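# Drape a patch cord over two cable-manager fingers

## Task

Lay the patch cord across both fingers of the cable manager so that it sits behind each finger's tip and no part of it sags more than a little below the level of its plugs. The cord must stay there on its own, since anything held up only by the robot does not count, and it must be at rest, not still moving, when the result is checked. At no point may the cord be pushed into the solid body of a finger, a plug's boot or the switch face. When finished, open the grippers and move the arms away.

## Robot and tools

Robot: two six-joint arms with parallel grippers, named left_arm and right_arm. The names are labels, not image sides. left_arm is mounted at (-0.022, +0.267, 0) m and right_arm at (-0.007, -0.306, 0) m, each turned only slightly about z.

Frame: all printed positions use one scene frame. The origin is on the table top midway between the arms, +x points out over the table, +z points up, and left_arm sits on the +y side. A gripper's fingers extend along its own +z axis and close along its own y axis. The reported hand point lies between the finger pads, about 1 cm short of the tips. It can be somewhat off, more so when the arm is stretched far.

execute_actions takes "actions", a list holding at most one item, plus an optional "pictures" boolean (images come by default). An empty list only returns the current state. A move item is {"rows": [...], "steps": n}, where n is 1 to 15 control steps of 1/30 s each (15 if omitted). Each row is used for one step, and the final row is repeated for any remaining steps. A wait item is {"steps": n} with n up to 300 and sends nothing new. If a call is refused, nothing is sent.

Each row is one flat list of 14 numbers covering both arms, always all 14: left_arm waist, shoulder, elbow, wrist pitch, wrist yaw, wrist roll, opening, then the same seven for right_arm. The six joint values are absolute target angles in radians in each arm's own joint space, as printed under Joint positions. They are not offsets. Stated ranges: waist -2.880 to 2.880, shoulder 0.000 to 3.142, elbow 0.000 to 3.019, wrist pitch -1.693 to 1.571, wrist yaw -1.571 to 1.571, wrist roll -2.094 to 2.094. A target more than 0.019 rad beyond a stated end, and farther out than the current angle, gets the call refused. The real stops can differ by up to 0.019 rad, and an over-reaching target is clipped at the stop. The message "joint sent to its limit" reports such clipping, possibly from an earlier move. Opening is an absolute value from -1 (closed) to +1 (fully open, about 0.094 m between pads).

Motion: each step, a joint's target is kept within a fixed lead of its measured angle: 0.264 rad waist, 0.32 shoulder, 0.276 elbow, 0.33 wrist pitch, 0.186 wrist yaw, 0.522 wrist roll. If the targets would move a hand more than 70 mm from where it now is, they are scaled back. So large moves take several calls. Arms keep heading for the last row sent until they stop moving or a step is HELD. After that, only a new action moves them further.

Gripping: grip_measured reports finger opening on the command scale. To hold something, command about 0.03 below grip_measured for a firm hold, or less below for a gentle one. Readings may be off by roughly 1 mm. Pad force tops out near 50 to 62 N, lower for very thin parts, and can spike on first touch.

Result lines: the state line `left_arm: …` | `right_arm: …` gives each hand's end_effector_position (m) and end_effector_quat_wxyz. Joint positions and Joint velocities list each arm's six joints (rad, rad/s) and then the pad gap (m, m/s). Joint torques follow the same order without the gripper. They are raw drive output, offset and noisy, and are not zero even in free air. "joint command not followed" means a clearance check altered or blocked some joint targets. HELD marks steps where your row was not fully sent. MOTOR HOT appears from 85 °C. At 100 °C that arm goes limp and drops (OVER-TEMPERATURE FAULT), so avoid long static loads.

Cameras: cam_head_left, cam_head_right, cam_high, cam_low (672x504 each), cam_left_wrist and cam_right_wrist (504x504 fisheye). zoom_image takes "camera" (one of those names) and "region" [x0, y0, x1, y1] in pixels of that camera's latest image, origin top-left, at most 504 by 504. It returns an enlarged view and moves nothing.

read_manual with optional "section" (only "licences") returns URDF licence text and does nothing else.

finished_scene takes "scene", the integer number of the current scene. It closes that scene for good and reports whether the goal was met. The goal must hold on its own at that moment.

Things to avoid: dropping the cord, or knocking anything off the table, which fails the task. Do not let the arms strike or press each other. Avoid slamming, hard hits and strong pushes. Never drive the cord into finger, boot or switch-face material. Occasionally an outside nudge may shift a loose object. Before finishing, release the cord, back away, and check that it has stopped moving.

Each tool is called after "Call:" as name([rows], argument=value, ...), one row to a line, values as JSON.

## Session

Call:
execute_actions(actions=[])

Scene clock: 0.00 s of 5233.50 s.
left_arm: end_effector_position=(+0.2360, +0.4590, +0.1611) grip_measured=+1.000 end_effector_quat_wxyz=(-0.144, +0.799, -0.408, +0.418) | right_arm: end_effector_position=(+0.3582, +0.0587, +0.2211) grip_measured=+1.000 end_effector_quat_wxyz=(+0.109, +0.351, +0.751, +0.549)
Joint positions: left_arm=[ 1.021  0.956  0.562 -0.722  0.826 -1.354  0.094] | right_arm=[ 0.547  1.242  0.699  0.152 -0.203  1.729  0.094]
Joint velocities: left_arm=[ 0.005  0.005 -0.002 -0.007 -0.022  0.022  0.   ] | right_arm=[-0.015 -0.015 -0.002 -0.007 -0.037 -0.007  0.   ]
Joint torques (N m, as the arm reports them, + toward a larger angle): no reading

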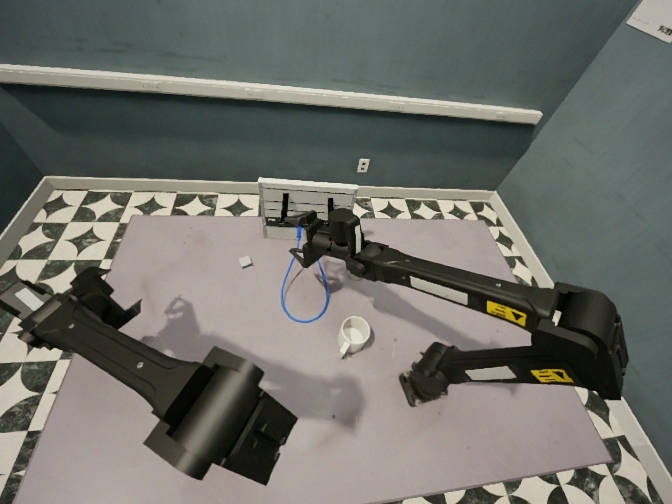

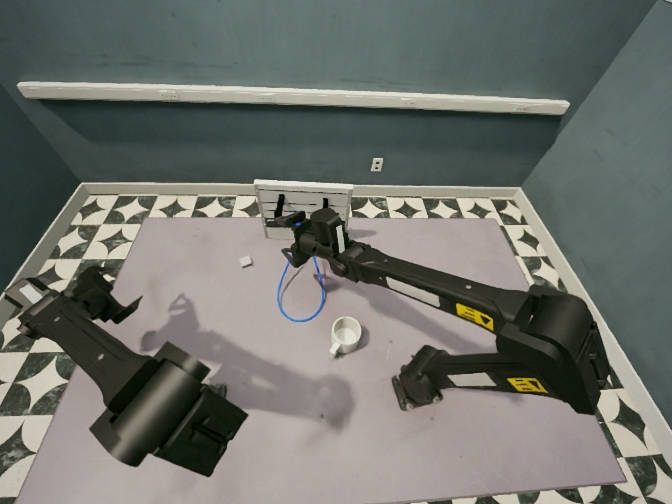

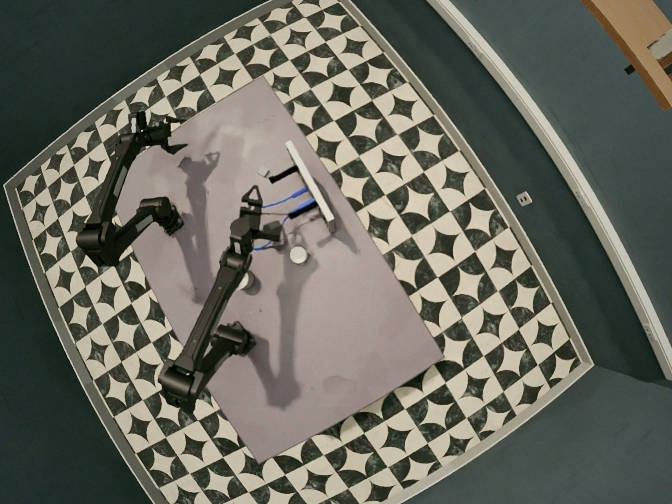

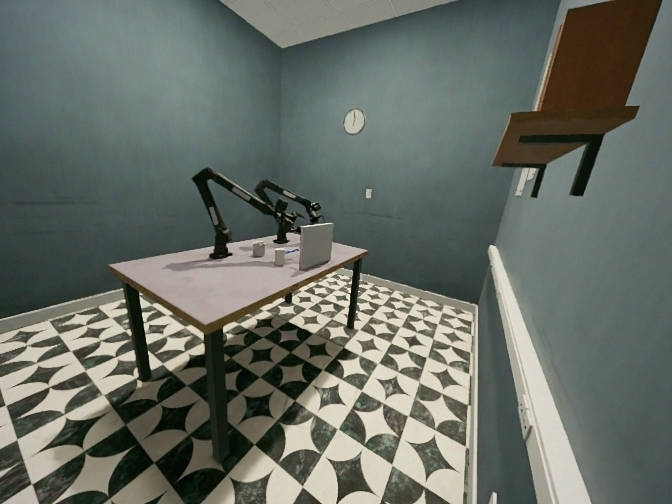

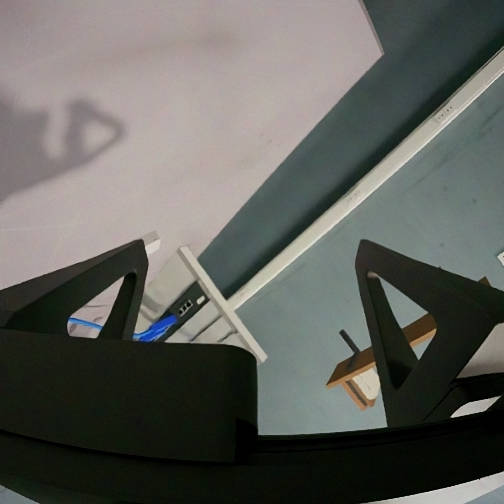

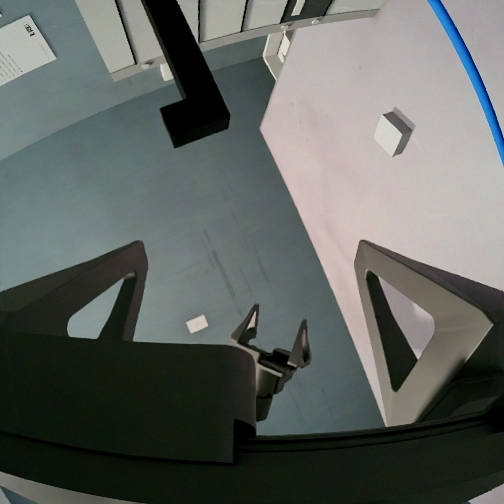

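Call:
execute_actions([
  {"rows":[[1.021,0.956,0.562,-0.722,0.826,-1.354,1,-0.2,1.0,0.7,-0.5,0,0,1]],"steps":15},
], pictures=false)

Call:
execute_actions([
  {"steps":45},
])

Call:
zoom_image(camera="cam_head_left", region=[220,160,420,340])

Call:
zoom_image(camera="cam_head_right", region=[220,160,420,340])

Call:
zoom_image(camera="cam_high", region=[210,120,370,280])

Scene clock: 29.70 s of 5233.50 s.
left_arm: end_effector_position=(+0.2360, +0.4590, +0.1611) grip_measured=+1.000 end_effector_quat_wxyz=(-0.144, +0.799, -0.408, +0.418) | right_arm: end_effector_position=(+0.4084, -0.3258, +0.1975) grip_measured=+1.000 end_effector_quat_wxyz=(+0.365, +0.348, +0.855, +0.127)
Joint positions: left_arm=[ 1.021  0.956  0.562 -0.722  0.826 -1.354  0.094] | right_arm=[-0.216  1.008  0.697 -0.468  0.006  0.726  0.094]
Joint velocities: left_arm=[ 0.005 -0.005  0.012  0.017  0.022  0.007  0.   ] | right_arm=[-0.904 -0.005 -0.007 -0.281  0.037 -2.718  0.   ]
Joint torques (N m, as the arm reports them, + toward a larger angle): left_arm=[-0.45 -4.09  9.11  1.01  0.3   0.07] | right_arm=[ 5.88 -6.56 11.16  1.54 -0.31 -0.07]
Steps of this call (steps 1 to 90: nothing new was sent; then 26.20 s passed at rest; steps 91 to 105: all 15 steps of this action). Readings (joint positions):
91: left_arm=[1.021 0.956 0.562 -0.722 0.826 -1.354] | right_arm=[0.539 1.235 0.699 0.121 -0.165 1.689]
92: left_arm=[1.021 0.956 0.562 -0.722 0.826 -1.354] | right_arm=[0.518 1.217 0.699 0.071 -0.123 1.641]
94: left_arm=[1.021 0.956 0.562 -0.722 0.826 -1.354] | right_arm=[0.441 1.171 0.697 -0.039 -0.065 1.540]
98: left_arm=[1.021 0.956 0.562 -0.722 0.826 -1.354] | right_arm=[0.220 1.066 0.697 -0.273 -0.016 1.306]
105: the state above

Scene clock: 31.20 s of 5233.50 s.
left_arm: end_effector_position=(+0.2360, +0.4590, +0.1611) grip_measured=+1.000 end_effector_quat_wxyz=(-0.144, +0.799, -0.408, +0.418) | right_arm: end_effector_position=(+0.4060, -0.3187, +0.1948) grip_measured=+1.000 end_effector_quat_wxyz=(+0.379, +0.018, +0.925, -0.004)
Joint positions: left_arm=[ 1.021  0.956  0.562 -0.722  0.826 -1.354  0.094] | right_arm=[-0.201  1.008  0.697 -0.483  0.001  0.01   0.094]
Joint velocities: left_arm=[ 0.005  0.005 -0.022 -0.007  0.037  0.007  0.   ] | right_arm=[ 0.015 -0.015 -0.012  0.007 -0.037 -0.066  0.   ]
Joint torques (N m, as the arm reports them, + toward a larger angle): left_arm=[-0.28 -4.11  9.13  1.    0.3   0.07] | right_arm=[ 0.34 -6.43 11.22  1.34 -0.06 -0.07]
Steps of this call (steps 1 to 45: the robot went on to your last target). Readings (joint positions):
1: left_arm=[1.021 0.956 0.562 -0.722 0.826 -1.354] | right_arm=[-0.236 1.008 0.697 -0.475 0.006 0.627]
2: left_arm=[1.021 0.956 0.562 -0.722 0.826 -1.354] | right_arm=[-0.241 1.008 0.697 -0.479 0.006 0.529]
4: left_arm=[1.021 0.956 0.562 -0.722 0.826 -1.354] | right_arm=[-0.228 1.008 0.697 -0.482 0.004 0.345]
8: left_arm=[1.021 0.956 0.562 -0.722 0.826 -1.354] | right_arm=[-0.201 1.008 0.697 -0.482 0.001 0.146]
45: the state above
All arms were judged still, so your last target was given up. Only a new action makes them travel on or press farther. Fingers that are still opening or closing keep moving.
camera_calibration (this result's frames):
cam_right_wrist: T_world_to_cam=[[-0.0338672, -0.999387, 0.00881972, -0.307878], [-0.988408, 0.0321858, -0.148368, 0.446022], [0.147994, -0.0137423, -0.988893, 0.251628], [0, 0, 0, 1]] pos_world=[0.393186, -0.318587, 0.317724]

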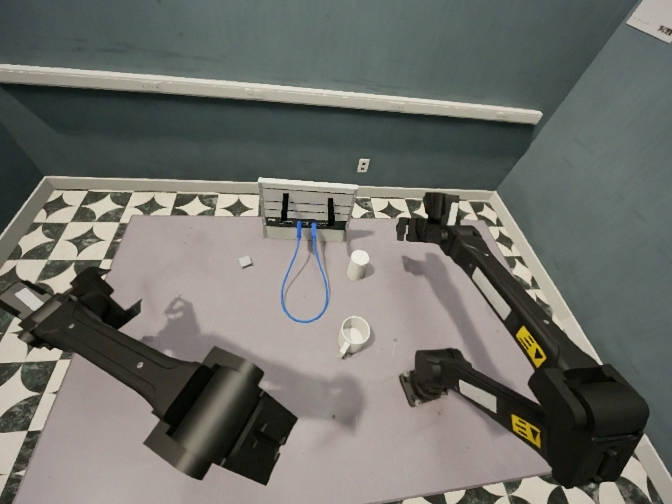

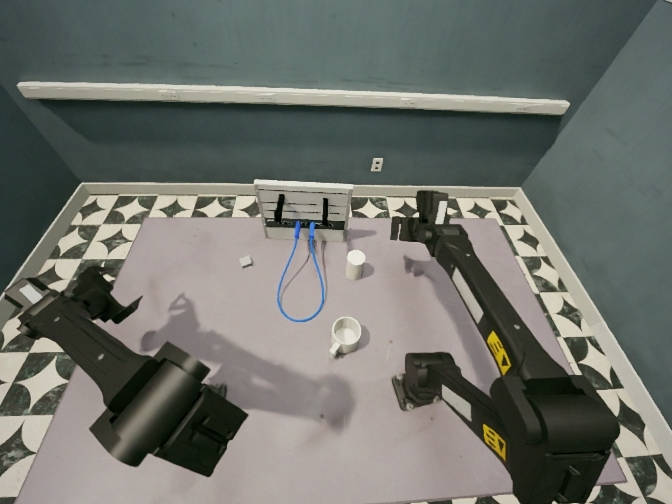

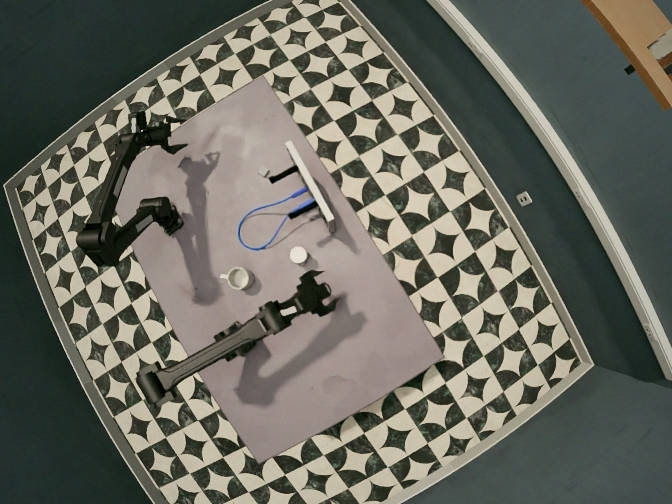

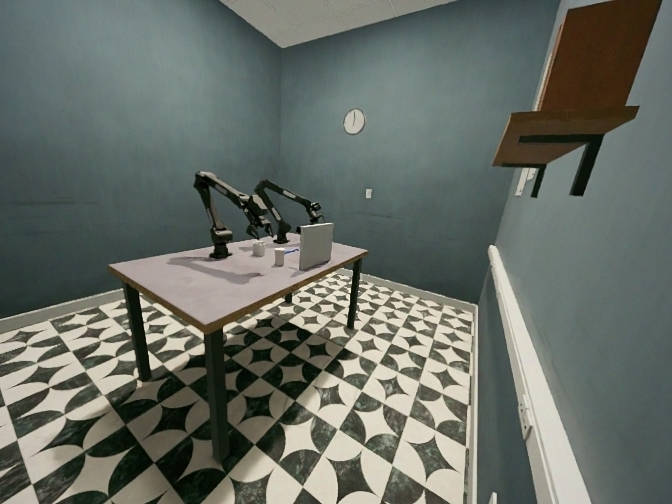

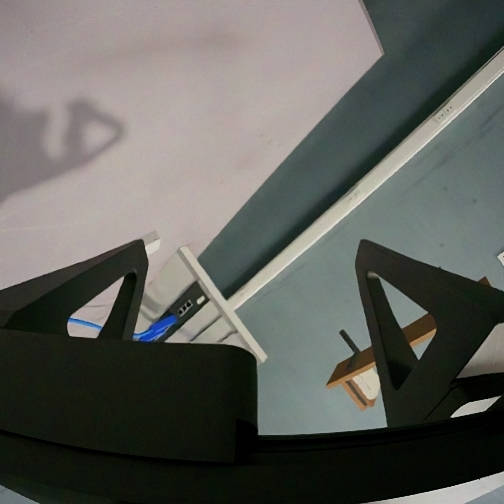

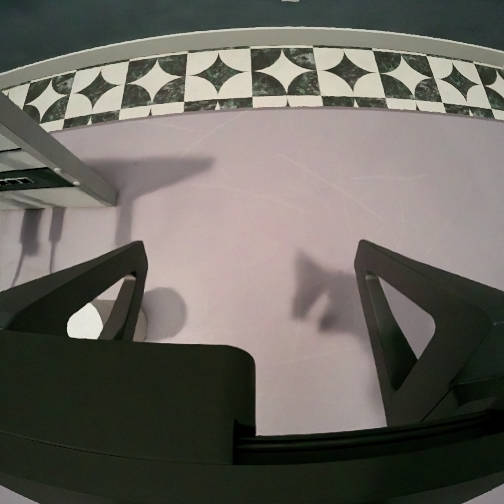

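Region (220, 160, 420, 340) of cam_head_left's 672x504 image, scaled by 2.520, with more detail than that image has; it fills the top 454 rows of this view, and the rest is white.

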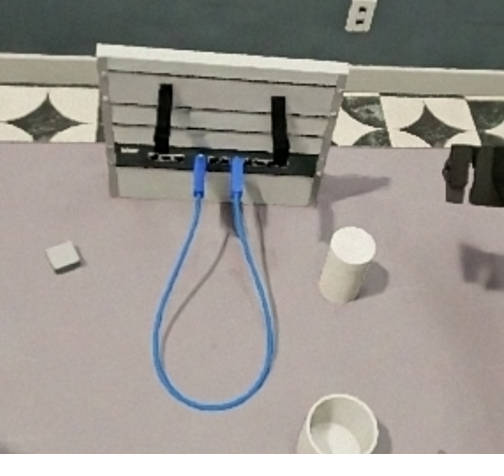

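Region (220, 160, 420, 340) of cam_head_right's 672x504 image, scaled by 2.520, with more detail than that image has; it fills the top 454 rows of this view, and the rest is white.

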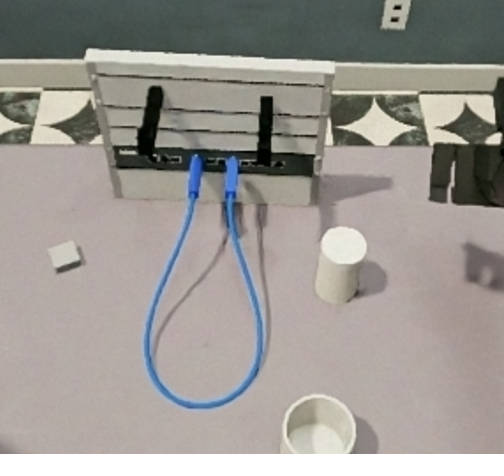

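Region (210, 120, 370, 280) of cam_high's 672x504 image, scaled by 3.150, with more detail than that image has.

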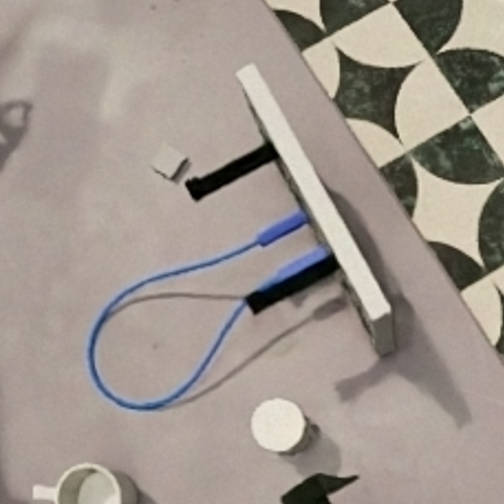

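Call:
execute_actions([
  {"rows":[[-0.2,1.2,0.8,-0.9,0,-0.8,0,0.5,1.1,0.75,-0.9,0,0.926,0]],"steps":15},
], pictures=false)

Call:
execute_actions([
  {"steps":20},
], pictures=false)

Call:
execute_actions([
  {"rows":[[-0.594,1.401,0.882,-1.052,0,-0.8,0,0.527,1.441,0.923,-1.053,0,0.926,0]],"steps":15},
], pictures=false)

Call:
execute_actions([
  {"steps":30},
])

Scene clock: 123.87 s of 5233.50 s.
left_arm: end_effector_position=(+0.3406, +0.2546, +0.1085) grip_measured=+0.002 end_effector_quat_wxyz=(+0.114, -0.393, +0.911, -0.056) | right_arm: end_effector_position=(+0.2478, -0.0875, +0.1158) grip_measured=+0.002 end_effector_quat_wxyz=(+0.101, +0.066, +0.987, +0.103)
Joint positions: left_arm=[-0.056  1.219  0.778 -0.874  0.005 -0.847  0.047] | right_arm=[ 0.536  1.108  0.709 -0.882 -0.005  0.842  0.047]
Joint velocities: left_arm=[-2.154 -0.054 -0.002 -0.046 -0.11   0.125 -0.   ] | right_arm=[-0.288  0.005 -0.002 -0.012  0.022  0.491  0.001]
Joint torques (N m, as the arm reports them, + toward a larger angle): left_arm=[-0.25 -8.05 10.34  0.14 -0.18  0.11] | right_arm=[-0.68 -6.54 13.36  0.81  0.11  0.15]
Steps of this call (steps 1 to 90: nothing new was sent; then 89.17 s passed at rest; steps 91 to 105: all 15 steps of this action). Readings (joint positions):
91: left_arm=[1.000 0.973 0.581 -0.758 0.743 -1.286] | right_arm=[-0.184 1.012 0.702 -0.525 0.008 0.069]
92: left_arm=[0.951 1.015 0.619 -0.804 0.654 -1.210] | right_arm=[-0.147 1.018 0.709 -0.594 0.009 0.138]
94: left_arm=[0.814 1.121 0.704 -0.850 0.467 -1.084] | right_arm=[-0.028 1.039 0.709 -0.719 0.007 0.281]
98: left_arm=[0.486 1.225 0.778 -0.864 0.084 -0.930] | right_arm=[0.277 1.095 0.709 -0.843 0.003 0.580]
105: the state above

Scene clock: 124.53 s of 5233.50 s.
left_arm: end_effector_position=(+0.3320, +0.2005, +0.1121) grip_measured=+0.002 end_effector_quat_wxyz=(+0.112, -0.306, +0.943, -0.062) | right_arm: end_effector_position=(+0.2557, -0.0972, +0.1158) grip_measured=+0.002 end_effector_quat_wxyz=(+0.101, +0.120, +0.982, +0.103)
Joint positions: left_arm=[-0.209  1.206  0.778 -0.886  0.002 -0.811  0.047] | right_arm=[ 0.5    1.108  0.709 -0.883 -0.001  0.915  0.047]
Joint velocities: left_arm=[-0.015  0.015  0.027 -0.002  0.007  0.081 -0.   ] | right_arm=[ 0.005  0.005 -0.007 -0.017  0.066  0.007  0.   ]
Joint torques (N m, as the arm reports them, + toward a larger angle): left_arm=[ 0.32 -7.72 10.54  0.29 -0.22  0.06] | right_arm=[ 0.22 -6.78 13.52  0.65  0.05  0.1 ]
Steps of this call (steps 1 to 20: the robot went on to your last target). Readings (joint positions):
1: left_arm=[-0.125 1.218 0.778 -0.877 0.005 -0.839] | right_arm=[0.525 1.108 0.709 -0.883 -0.004 0.857]
2: left_arm=[-0.181 1.216 0.778 -0.879 0.005 -0.833] | right_arm=[0.515 1.108 0.709 -0.883 -0.002 0.869]
4: left_arm=[-0.239 1.212 0.778 -0.883 0.005 -0.823] | right_arm=[0.503 1.108 0.709 -0.883 -0.001 0.886]
8: left_arm=[-0.224 1.206 0.778 -0.886 0.003 -0.815] | right_arm=[0.500 1.108 0.709 -0.883 -0.001 0.904]
20: the state above

Scene clock: 125.03 s of 5233.50 s.
left_arm: end_effector_position=(+0.2996, +0.1336, +0.0817) grip_measured=+0.002 end_effector_quat_wxyz=(+0.026, -0.207, +0.978, -0.015) | right_arm: end_effector_position=(+0.2741, -0.0718, +0.0668) grip_measured=+0.002 end_effector_quat_wxyz=(-0.008, +0.110, +0.994, -0.008)
Joint positions: left_arm=[-0.419  1.338  0.825 -0.997 -0.004 -0.811  0.047] | right_arm=[ 0.524  1.46   0.904 -1.038 -0.001  0.917  0.047]
Joint velocities: left_arm=[ 0.024 -0.063 -0.002  0.002 -0.022  0.022 -0.   ] | right_arm=[-0.015 -0.19  -0.007 -0.017  0.022 -0.022  0.   ]
Joint torques (N m, as the arm reports them, + toward a larger angle): left_arm=[-0.02 -8.54  8.81  0.45 -0.17  0.03] | right_arm=[  1.2  -11.76  10.12  -0.06   0.07   0.17]
A step of this action was HELD (marked below), so the robot has no last target. An arm can still carry out its HELD step.
Steps of this call (steps 1 to 15: all 15 steps of this action). Readings (joint positions):
1: left_arm=[-0.223 1.217 0.785 -0.910 -0.005 -0.811] | right_arm=[0.502 1.132 0.728 -0.922 -0.001 0.916]
2: left_arm=[-0.255 1.241 0.800 -0.944 -0.006 -0.811] | right_arm=[0.506 1.187 0.770 -0.977 -0.001 0.917]
4: left_arm=[-0.358 1.305 0.824 -0.983 -0.006 -0.811] | right_arm=[0.515 1.333 0.859 -1.018 -0.001 0.917]
6: left_arm=[-0.466 1.359 0.832 -0.997 0.000 -0.811] | right_arm=[0.521 1.444 0.904 -1.019 -0.001 0.917] HELD
7: left_arm=[-0.492 1.371 0.829 -0.997 0.002 -0.811] | right_arm=[0.523 1.475 0.906 -1.019 -0.001 0.917] HELD
8: left_arm=[-0.495 1.373 0.826 -0.997 0.002 -0.811] | right_arm=[0.524 1.492 0.904 -1.025 -0.001 0.917] HELD
9: left_arm=[-0.485 1.371 0.825 -0.997 0.001 -0.811] | right_arm=[0.524 1.499 0.904 -1.031 -0.001 0.917] HELD
10: left_arm=[-0.471 1.366 0.825 -0.997 -0.000 -0.811] | right_arm=[0.524 1.498 0.904 -1.035 -0.001 0.917] HELD
11: left_arm=[-0.455 1.359 0.825 -0.997 -0.002 -0.811] | right_arm=[0.524 1.492 0.904 -1.036 -0.001 0.917] HELD
12: left_arm=[-0.440 1.352 0.825 -0.997 -0.003 -0.811] | right_arm=[0.524 1.483 0.904 -1.036 -0.001 0.917] HELD
13: left_arm=[-0.429 1.346 0.825 -0.997 -0.004 -0.811] | right_arm=[0.524 1.475 0.904 -1.038 -0.001 0.917] HELD
14: left_arm=[-0.422 1.341 0.825 -0.997 -0.004 -0.811] | right_arm=[0.524 1.467 0.904 -1.038 -0.001 0.917] HELD
15: the state above HELD
joint command not followed: on one or more control steps a check withheld the commanded joint targets of the left arm, and it was not sent them on those steps. On the call's last step the targets were still withheld.
cause: the commanded joint targets would bring a part of the robot too close to another arm (this arm's wrist (the part past joint 4) and the other arm's wrist (the part past joint 4)); next, command targets that bring no part of the robot closer to that arm.

Scene clock: 126.03 s of 5233.50 s.
left_arm: end_effector_position=(+0.2997, +0.1336, +0.0820) grip_measured=+0.002 end_effector_quat_wxyz=(+0.027, -0.206, +0.978, -0.016) | right_arm: end_effector_position=(+0.2746, -0.0714, +0.0704) grip_measured=+0.002 end_effector_quat_wxyz=(-0.005, +0.111, +0.994, -0.004)
Joint positions: left_arm=[-0.419  1.337  0.825 -0.997 -0.004 -0.811  0.047] | right_arm=[ 0.524  1.45   0.904 -1.038 -0.001  0.917  0.047]
Joint velocities: left_arm=[-0.005 -0.005  0.007 -0.017 -0.037  0.022 -0.001] | right_arm=[-0.015 -0.015  0.012 -0.007 -0.037 -0.051  0.002]
Joint torques (N m, as the arm reports them, + toward a larger angle): left_arm=[-0.16 -8.57  8.65  0.41 -0.17  0.01] | right_arm=[  0.65 -11.1   10.5    0.13   0.03   0.1 ]
Steps of this call (steps 1 to 30: nothing new was sent). Readings (joint positions):
1: left_arm=[-0.419 1.337 0.825 -0.997 -0.004 -0.811] | right_arm=[0.524 1.455 0.904 -1.038 -0.001 0.917]
2: left_arm=[-0.419 1.337 0.825 -0.997 -0.004 -0.811] | right_arm=[0.524 1.451 0.904 -1.038 -0.001 0.917]
4: left_arm=[-0.419 1.337 0.825 -0.997 -0.004 -0.811] | right_arm=[0.524 1.450 0.904 -1.038 -0.001 0.917]
8: left_arm=[-0.419 1.337 0.825 -0.997 -0.004 -0.811] | right_arm=[0.524 1.450 0.904 -1.038 -0.001 0.917]
30: the state above
camera_calibration (this result's frames):
cam_left_wrist: T_world_to_cam=[[0.402377, -0.914634, 0.0392161, -0.00135937], [-0.772325, -0.316148, 0.550968, 0.235019], [-0.491536, -0.251985, -0.833605, 0.372599], [0, 0, 0, 1]] pos_world=[0.365203, 0.166946, 0.181166]
cam_right_wrist: T_world_to_cam=[[-0.206941, -0.978182, 0.0182904, -0.0156641], [-0.784455, 0.17707, 0.594371, 0.191781], [-0.584642, 0.108652, -0.803983, 0.348319], [0, 0, 0, 1]] pos_world=[0.350844, -0.0871266, 0.16634]

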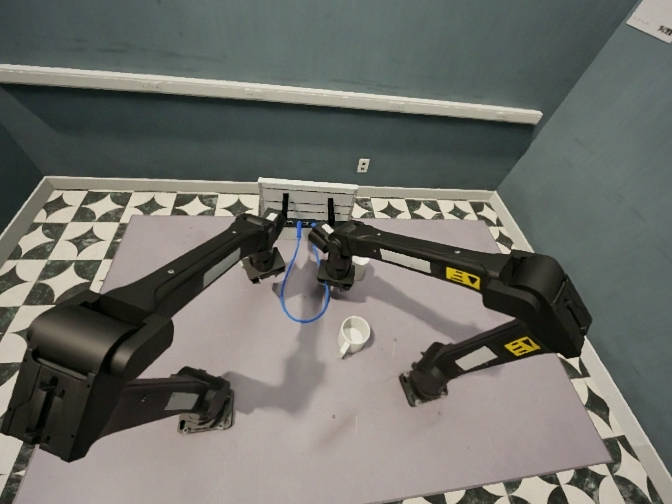

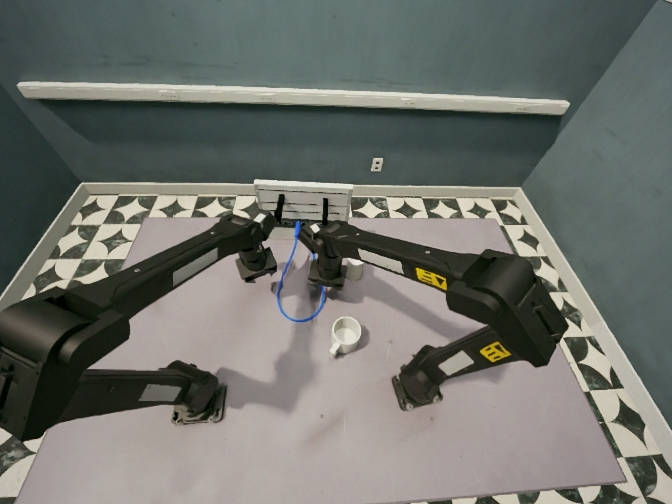

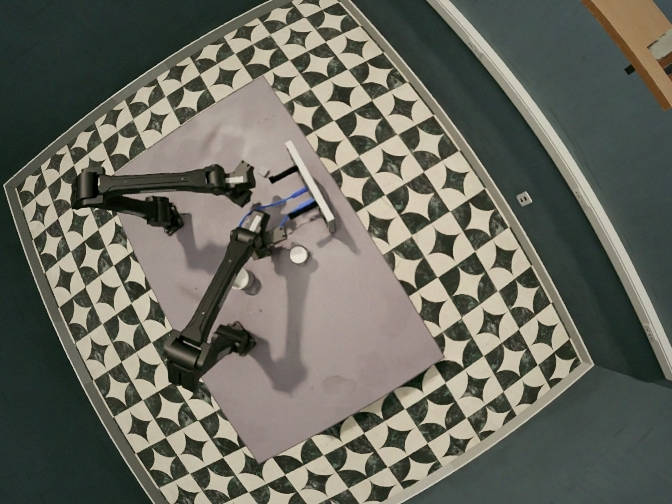

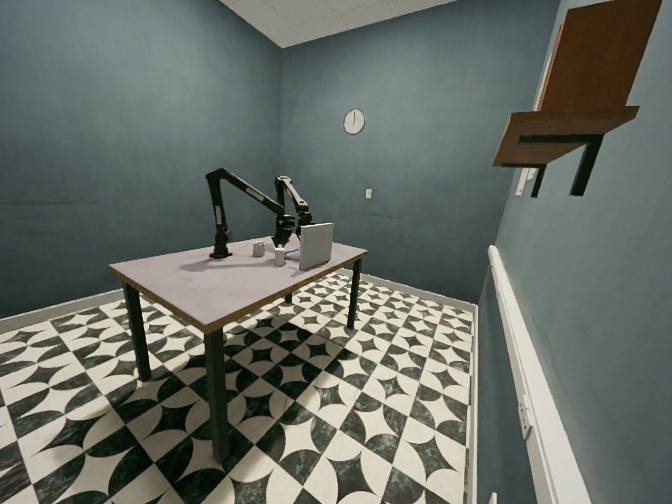

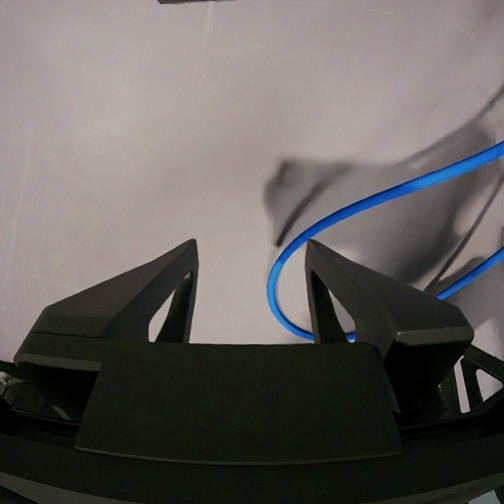

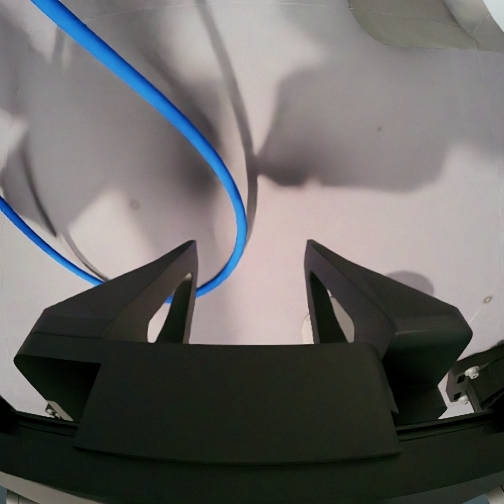

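Call:
execute_actions([
  {"rows":[[-0.419,1.257,0.72,-0.771,0,-0.816,0,0.527,1.301,0.76,-0.766,0,0.941,0]],"steps":15},
], pictures=false)

Call:
execute_actions([
  {"rows":[[-0.594,1.257,0.72,-0.771,0,-0.816,0,0.527,1.301,0.76,-0.766,0,0.941,0]],"steps":15},
], pictures=false)

Call:
execute_actions([
  {"steps":15},
])

Scene clock: 155.03 s of 5233.50 s.
left_arm: end_effector_position=(+0.3102, +0.1291, +0.0794) grip_measured=+0.002 end_effector_quat_wxyz=(+0.103, -0.205, +0.971, -0.069) | right_arm: end_effector_position=(+0.2787, -0.0680, +0.0794) grip_measured=+0.002 end_effector_quat_wxyz=(+0.084, +0.116, +0.986, +0.089)
Joint positions: left_arm=[-0.419  1.259  0.726 -0.789 -0.003 -0.811  0.047] | right_arm=[ 0.524  1.295  0.757 -0.787 -0.001  0.93   0.047]
Joint velocities: left_arm=[-0.005 -0.015  0.007  0.017 -0.037 -0.007 -0.001] | right_arm=[-0.005 -0.005  0.002 -0.022 -0.007 -0.051  0.   ]
Joint torques (N m, as the arm reports them, + toward a larger angle): left_arm=[-0.26 -7.03  8.06  1.37  0.01 -0.02] | right_arm=[ 0.46 -8.76  9.12  2.    0.    0.14]
Steps of this call (steps 1 to 90: nothing new was sent; then 25.50 s passed at rest; steps 91 to 105: all 15 steps of this action). Readings (joint positions):
91: left_arm=[-0.419 1.337 0.825 -0.994 -0.004 -0.811] | right_arm=[0.524 1.437 0.881 -0.979 -0.001 0.919]
92: left_arm=[-0.419 1.335 0.822 -0.982 -0.004 -0.811] | right_arm=[0.524 1.411 0.841 -0.894 -0.001 0.921]
94: left_arm=[-0.419 1.324 0.804 -0.937 -0.004 -0.811] | right_arm=[0.524 1.353 0.780 -0.823 -0.001 0.925]
98: left_arm=[-0.419 1.280 0.746 -0.830 -0.004 -0.811] | right_arm=[0.524 1.297 0.757 -0.797 -0.001 0.929]
105: the state above

Scene clock: 155.53 s of 5233.50 s.
left_arm: end_effector_position=(+0.2786, +0.0682, +0.0796) grip_measured=+0.002 end_effector_quat_wxyz=(+0.096, -0.113, +0.986, -0.081) | right_arm: end_effector_position=(+0.2787, -0.0680, +0.0794) grip_measured=+0.002 end_effector_quat_wxyz=(+0.084, +0.116, +0.986, +0.089)
Joint positions: left_arm=[-0.608  1.259  0.726 -0.786  0.001 -0.811  0.047] | right_arm=[ 0.524  1.295  0.757 -0.787 -0.001  0.93   0.047]
Joint velocities: left_arm=[-0.005 -0.005  0.007  0.002  0.037  0.037  0.001] | right_arm=[-0.005 -0.015  0.012 -0.012 -0.007 -0.051 -0.   ]
Joint torques (N m, as the arm reports them, + toward a larger angle): left_arm=[ 0.82 -7.34  7.9   1.38 -0.17  0.  ] | right_arm=[ 1.   -8.28  9.52  1.89  0.09  0.11]
Steps of this call (steps 1 to 15: all 15 steps of this action). Readings (joint positions):
1: left_arm=[-0.432 1.259 0.726 -0.789 -0.008 -0.811] | right_arm=[0.524 1.295 0.757 -0.787 -0.001 0.930]
2: left_arm=[-0.462 1.259 0.726 -0.788 -0.008 -0.811] | right_arm=[0.524 1.295 0.757 -0.787 -0.001 0.930]
4: left_arm=[-0.542 1.259 0.726 -0.787 -0.003 -0.811] | right_arm=[0.524 1.295 0.757 -0.787 -0.001 0.930]
8: left_arm=[-0.612 1.259 0.726 -0.786 0.001 -0.811] | right_arm=[0.524 1.295 0.757 -0.787 -0.001 0.930]
15: the state above

Scene clock: 156.03 s of 5233.50 s.
left_arm: end_effector_position=(+0.2786, +0.0682, +0.0796) grip_measured=+0.002 end_effector_quat_wxyz=(+0.096, -0.113, +0.986, -0.081) | right_arm: end_effector_position=(+0.2787, -0.0680, +0.0794) grip_measured=+0.002 end_effector_quat_wxyz=(+0.084, +0.116, +0.986, +0.089)
Joint positions: left_arm=[-0.608  1.259  0.726 -0.786  0.001 -0.811  0.047] | right_arm=[ 0.524  1.295  0.757 -0.787 -0.001  0.93   0.047]
Joint velocities: left_arm=[ 0.015  0.005  0.007 -0.002 -0.037  0.022  0.   ] | right_arm=[-0.015 -0.005 -0.002 -0.007  0.051 -0.066 -0.001]
Joint torques (N m, as the arm reports them, + toward a larger angle): left_arm=[ 0.77 -7.54  7.94  1.39 -0.16  0.  ] | right_arm=[ 1.03 -8.23  9.35  1.93  0.09  0.14]
Steps of this call (steps 1 to 15: the robot went on to your last target). Readings (joint positions):
1: left_arm=[-0.608 1.259 0.726 -0.786 0.001 -0.811] | right_arm=[0.524 1.295 0.757 -0.787 -0.001 0.930]
2: left_arm=[-0.608 1.259 0.726 -0.786 0.001 -0.811] | right_arm=[0.524 1.295 0.757 -0.787 -0.001 0.930]
4: left_arm=[-0.608 1.259 0.726 -0.786 0.001 -0.811] | right_arm=[0.524 1.295 0.757 -0.787 -0.001 0.930]
8: left_arm=[-0.608 1.259 0.726 -0.786 0.001 -0.811] | right_arm=[0.524 1.295 0.757 -0.787 -0.001 0.930]
15: the state above
All arms were judged still, so your last target was given up. Only a new action makes them travel on or press farther. Fingers that are still opening or closing keep moving.
camera_calibration (this result's frames):
cam_left_wrist: T_world_to_cam=[[0.206402, -0.961961, 0.178966, -0.00590382], [-0.894619, -0.111451, 0.432707, 0.228925], [-0.396301, -0.249418, -0.883593, 0.320989], [0, 0, 0, 1]] pos_world=[0.333228, 0.0998953, 0.185623]
cam_right_wrist: T_world_to_cam=[[-0.203271, -0.961379, -0.185557, 0.00463236], [-0.886637, 0.100332, 0.451452, 0.223642], [-0.415399, 0.256289, -0.872789, 0.32587], [0, 0, 0, 1]] pos_world=[0.334597, -0.101502, 0.184312]

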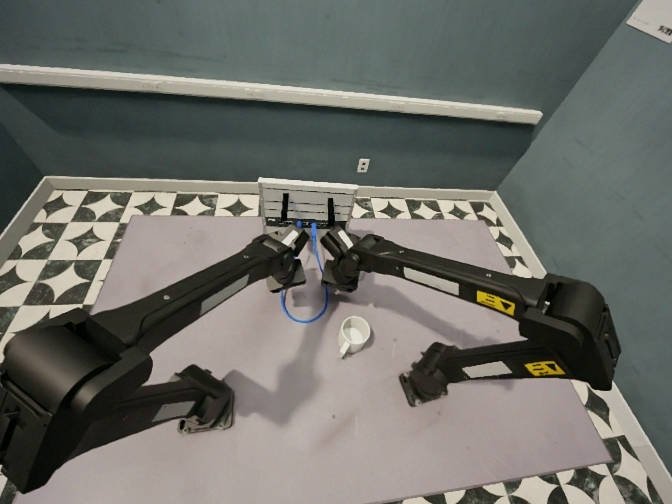

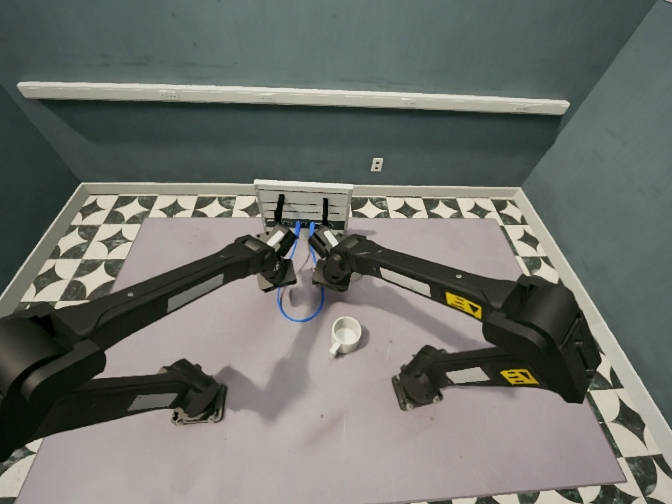

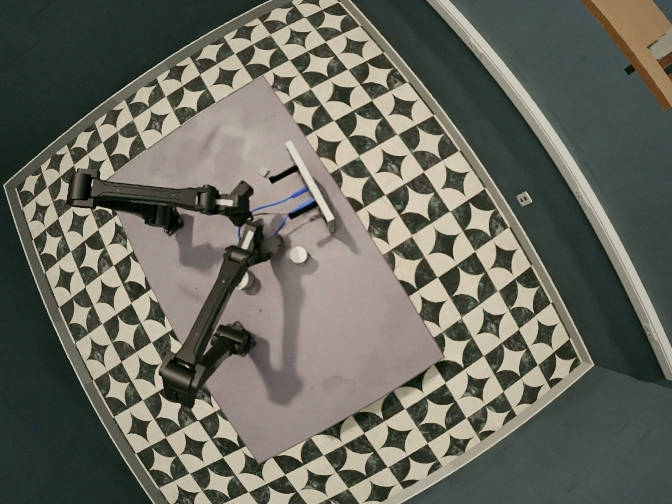

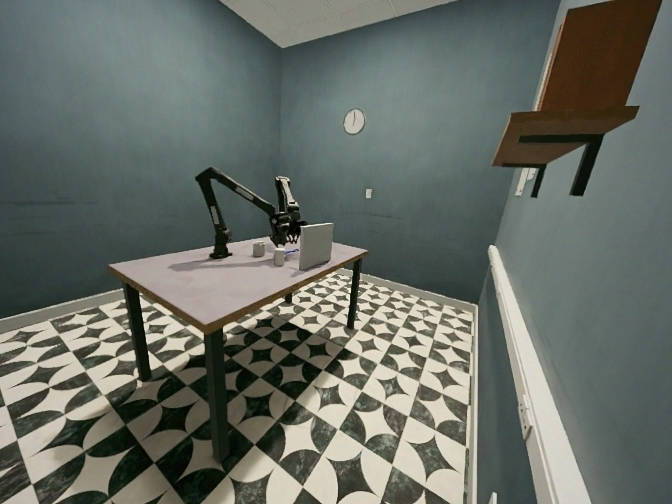

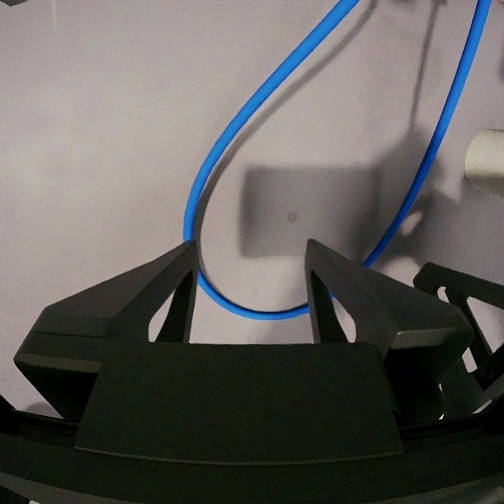

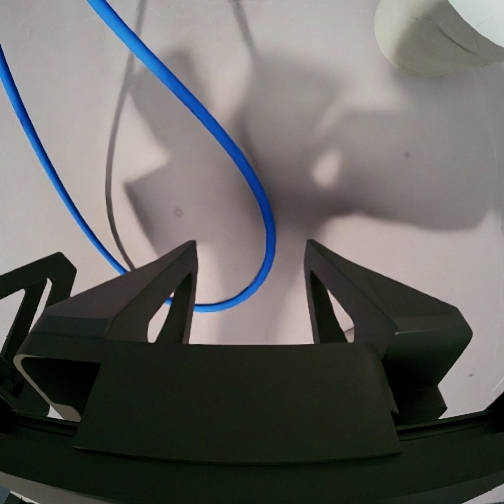

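Call:
execute_actions([
  {"rows":[[-0.565,1.257,0.72,-0.771,0,-0.816,0,0.55,1.301,0.76,-0.766,0,0.95,0],[-0.565,1.257,0.72,-0.771,0,-0.816,0,0.55,1.301,0.76,-0.766,0,0.95,0],[-0.565,1.257,0.72,-0.771,0,-0.816,0,0.55,1.301,0.76,-0.766,0,0.95,0],[-0.565,1.27,0.69,-0.73,0,-0.816,0,0.55,1.32,0.74,-0.72,0,0.95,0],[-0.565,1.285,0.66,-0.68,0,-0.816,0,0.55,1.34,0.715,-0.68,0,0.95,0],[-0.565,1.30,0.635,-0.64,0,-0.816,0,0.55,1.36,0.69,-0.635,0,0.95,0],[-0.565,1.315,0.61,-0.59,0,-0.816,0,0.55,1.38,0.67,-0.59,0,0.95,0],[-0.565,1.329,0.583,-0.55,0,-0.816,0,0.55,1.398,0.65,-0.548,0,0.95,0]],"steps":15},
], pictures=false)

Call:
execute_actions([
  {"steps":15},
])

Scene clock: 186.03 s of 5233.50 s.
left_arm: end_effector_position=(+0.2622, +0.0924, +0.0121) grip_measured=+0.002 end_effector_quat_wxyz=(+0.090, -0.129, +0.985, -0.074) | right_arm: end_effector_position=(+0.2638, -0.0698, +0.0111) grip_measured=+0.002 end_effector_quat_wxyz=(+0.076, +0.110, +0.988, +0.084)
Joint positions: left_arm=[-0.574  1.337  0.576 -0.577  0.001 -0.811  0.047] | right_arm=[ 0.547  1.411  0.646 -0.579 -0.     0.94   0.047]
Joint velocities: left_arm=[ 0.005 -0.034 -0.002  0.085 -0.037  0.007 -0.   ] | right_arm=[-0.015 -0.005  0.012  0.002 -0.051 -0.022 -0.001]
Joint torques (N m, as the arm reports them, + toward a larger angle): left_arm=[ 0.44 -7.41  8.03  1.67 -0.16 -0.01] | right_arm=[  1.7  -11.05   8.12   2.33   0.01   0.06]
Steps of this call (steps 1 to 90: nothing new was sent; then 26.50 s passed at rest; steps 91 to 105: all 15 steps of this action). Readings (joint positions):
91: left_arm=[-0.605 1.259 0.726 -0.786 0.001 -0.811] | right_arm=[0.525 1.295 0.757 -0.787 -0.000 0.932]
92: left_arm=[-0.600 1.259 0.726 -0.786 0.001 -0.811] | right_arm=[0.529 1.295 0.757 -0.787 -0.000 0.934]
94: left_arm=[-0.586 1.259 0.722 -0.777 0.001 -0.811] | right_arm=[0.539 1.295 0.756 -0.778 -0.000 0.936]
98: left_arm=[-0.574 1.275 0.647 -0.636 0.001 -0.811] | right_arm=[0.547 1.326 0.709 -0.639 -0.000 0.938]
105: the state above

Scene clock: 186.53 s of 5233.50 s.
left_arm: end_effector_position=(+0.2645, +0.0911, +0.0133) grip_measured=+0.002 end_effector_quat_wxyz=(+0.094, -0.130, +0.984, -0.077) | right_arm: end_effector_position=(+0.2654, -0.0684, +0.0118) grip_measured=+0.002 end_effector_quat_wxyz=(+0.080, +0.110, +0.987, +0.087)
Joint positions: left_arm=[-0.574  1.335  0.576 -0.567  0.001 -0.811  0.047] | right_arm=[ 0.547  1.411  0.646 -0.57  -0.     0.94   0.047]
Joint velocities: left_arm=[-0.015 -0.005  0.012 -0.007 -0.051  0.007 -0.   ] | right_arm=[-0.005 -0.005  0.002  0.012  0.007  0.022  0.001]
Joint torques (N m, as the arm reports them, + toward a larger angle): left_arm=[ 0.51 -8.14  7.89  1.46 -0.18  0.01] | right_arm=[  1.17 -10.21   7.9    2.24   0.04   0.15]
Steps of this call (steps 1 to 15: the robot went on to your last target). Readings (joint positions):
1: left_arm=[-0.574 1.336 0.576 -0.573 0.001 -0.811] | right_arm=[0.547 1.411 0.646 -0.578 -0.000 0.940]
2: left_arm=[-0.574 1.335 0.576 -0.569 0.001 -0.811] | right_arm=[0.547 1.411 0.646 -0.574 -0.000 0.940]
4: left_arm=[-0.574 1.335 0.576 -0.568 0.001 -0.811] | right_arm=[0.547 1.411 0.646 -0.571 -0.000 0.940]
8: left_arm=[-0.574 1.335 0.576 -0.567 0.001 -0.811] | right_arm=[0.547 1.411 0.646 -0.570 -0.000 0.940]
15: the state above
All arms were judged still, so your last target was given up. Only a new action makes them travel on or press farther. Fingers that are still opening or closing keep moving.
camera_calibration (this result's frames):
cam_left_wrist: T_world_to_cam=[[0.239971, -0.955033, 0.174141, 0.0215173], [-0.887773, -0.143314, 0.437402, 0.248625], [-0.392777, -0.259561, -0.882244, 0.262495], [0, 0, 0, 1]] pos_world=[0.31866, 0.124315, 0.119088]
cam_right_wrist: T_world_to_cam=[[-0.191834, -0.964964, -0.179011, -0.01436], [-0.883933, 0.090622, 0.458749, 0.240949], [-0.426454, 0.246237, -0.870347, 0.26366], [0, 0, 0, 1]] pos_world=[0.322667, -0.100615, 0.11637]

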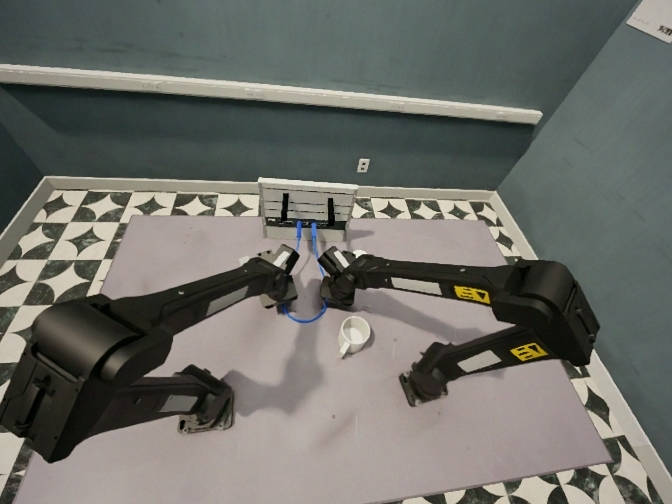

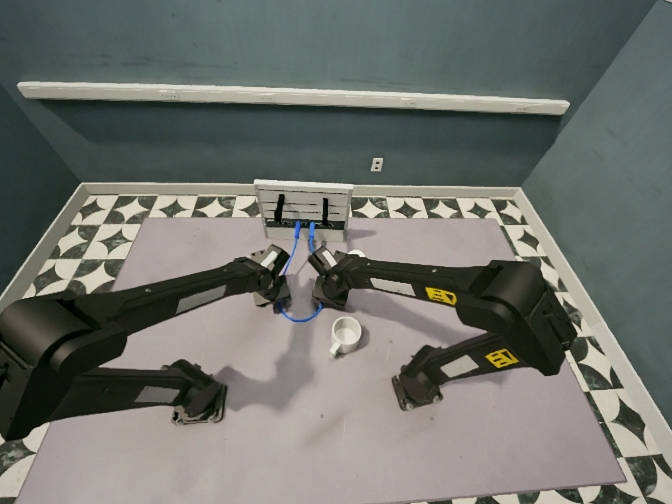

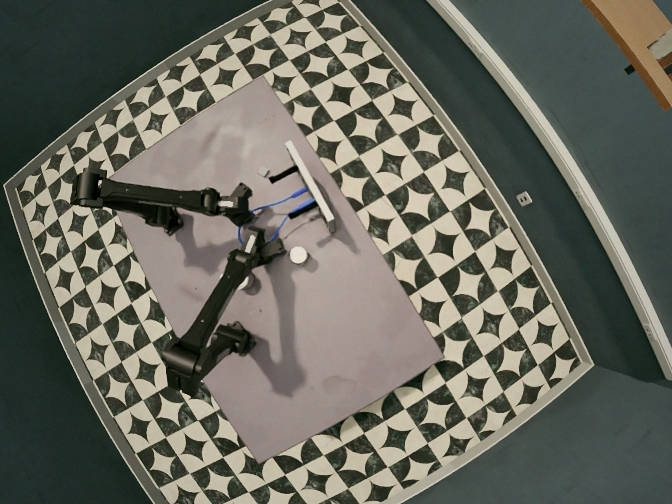

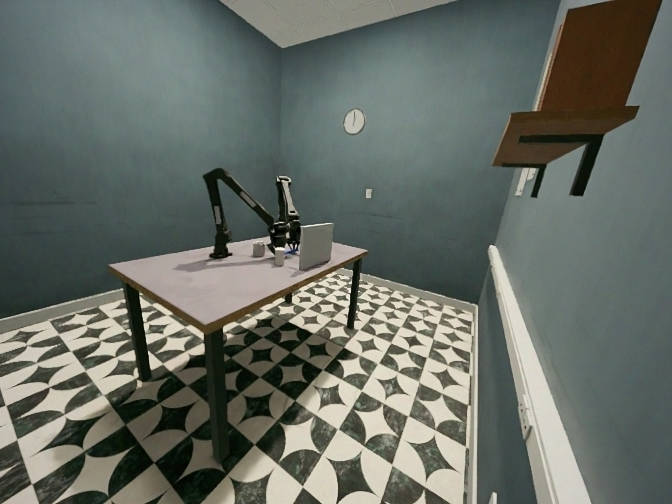

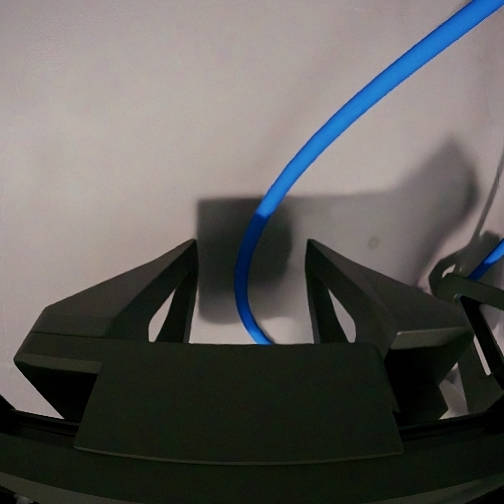

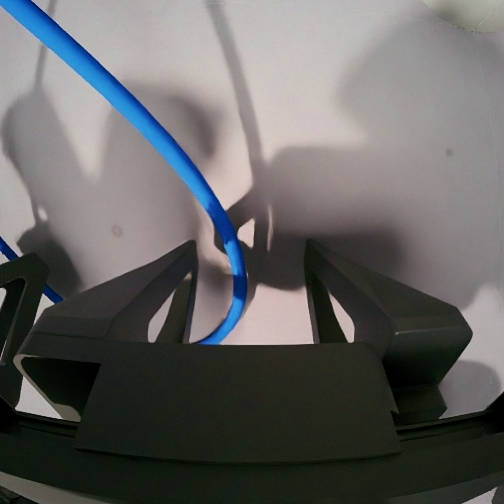

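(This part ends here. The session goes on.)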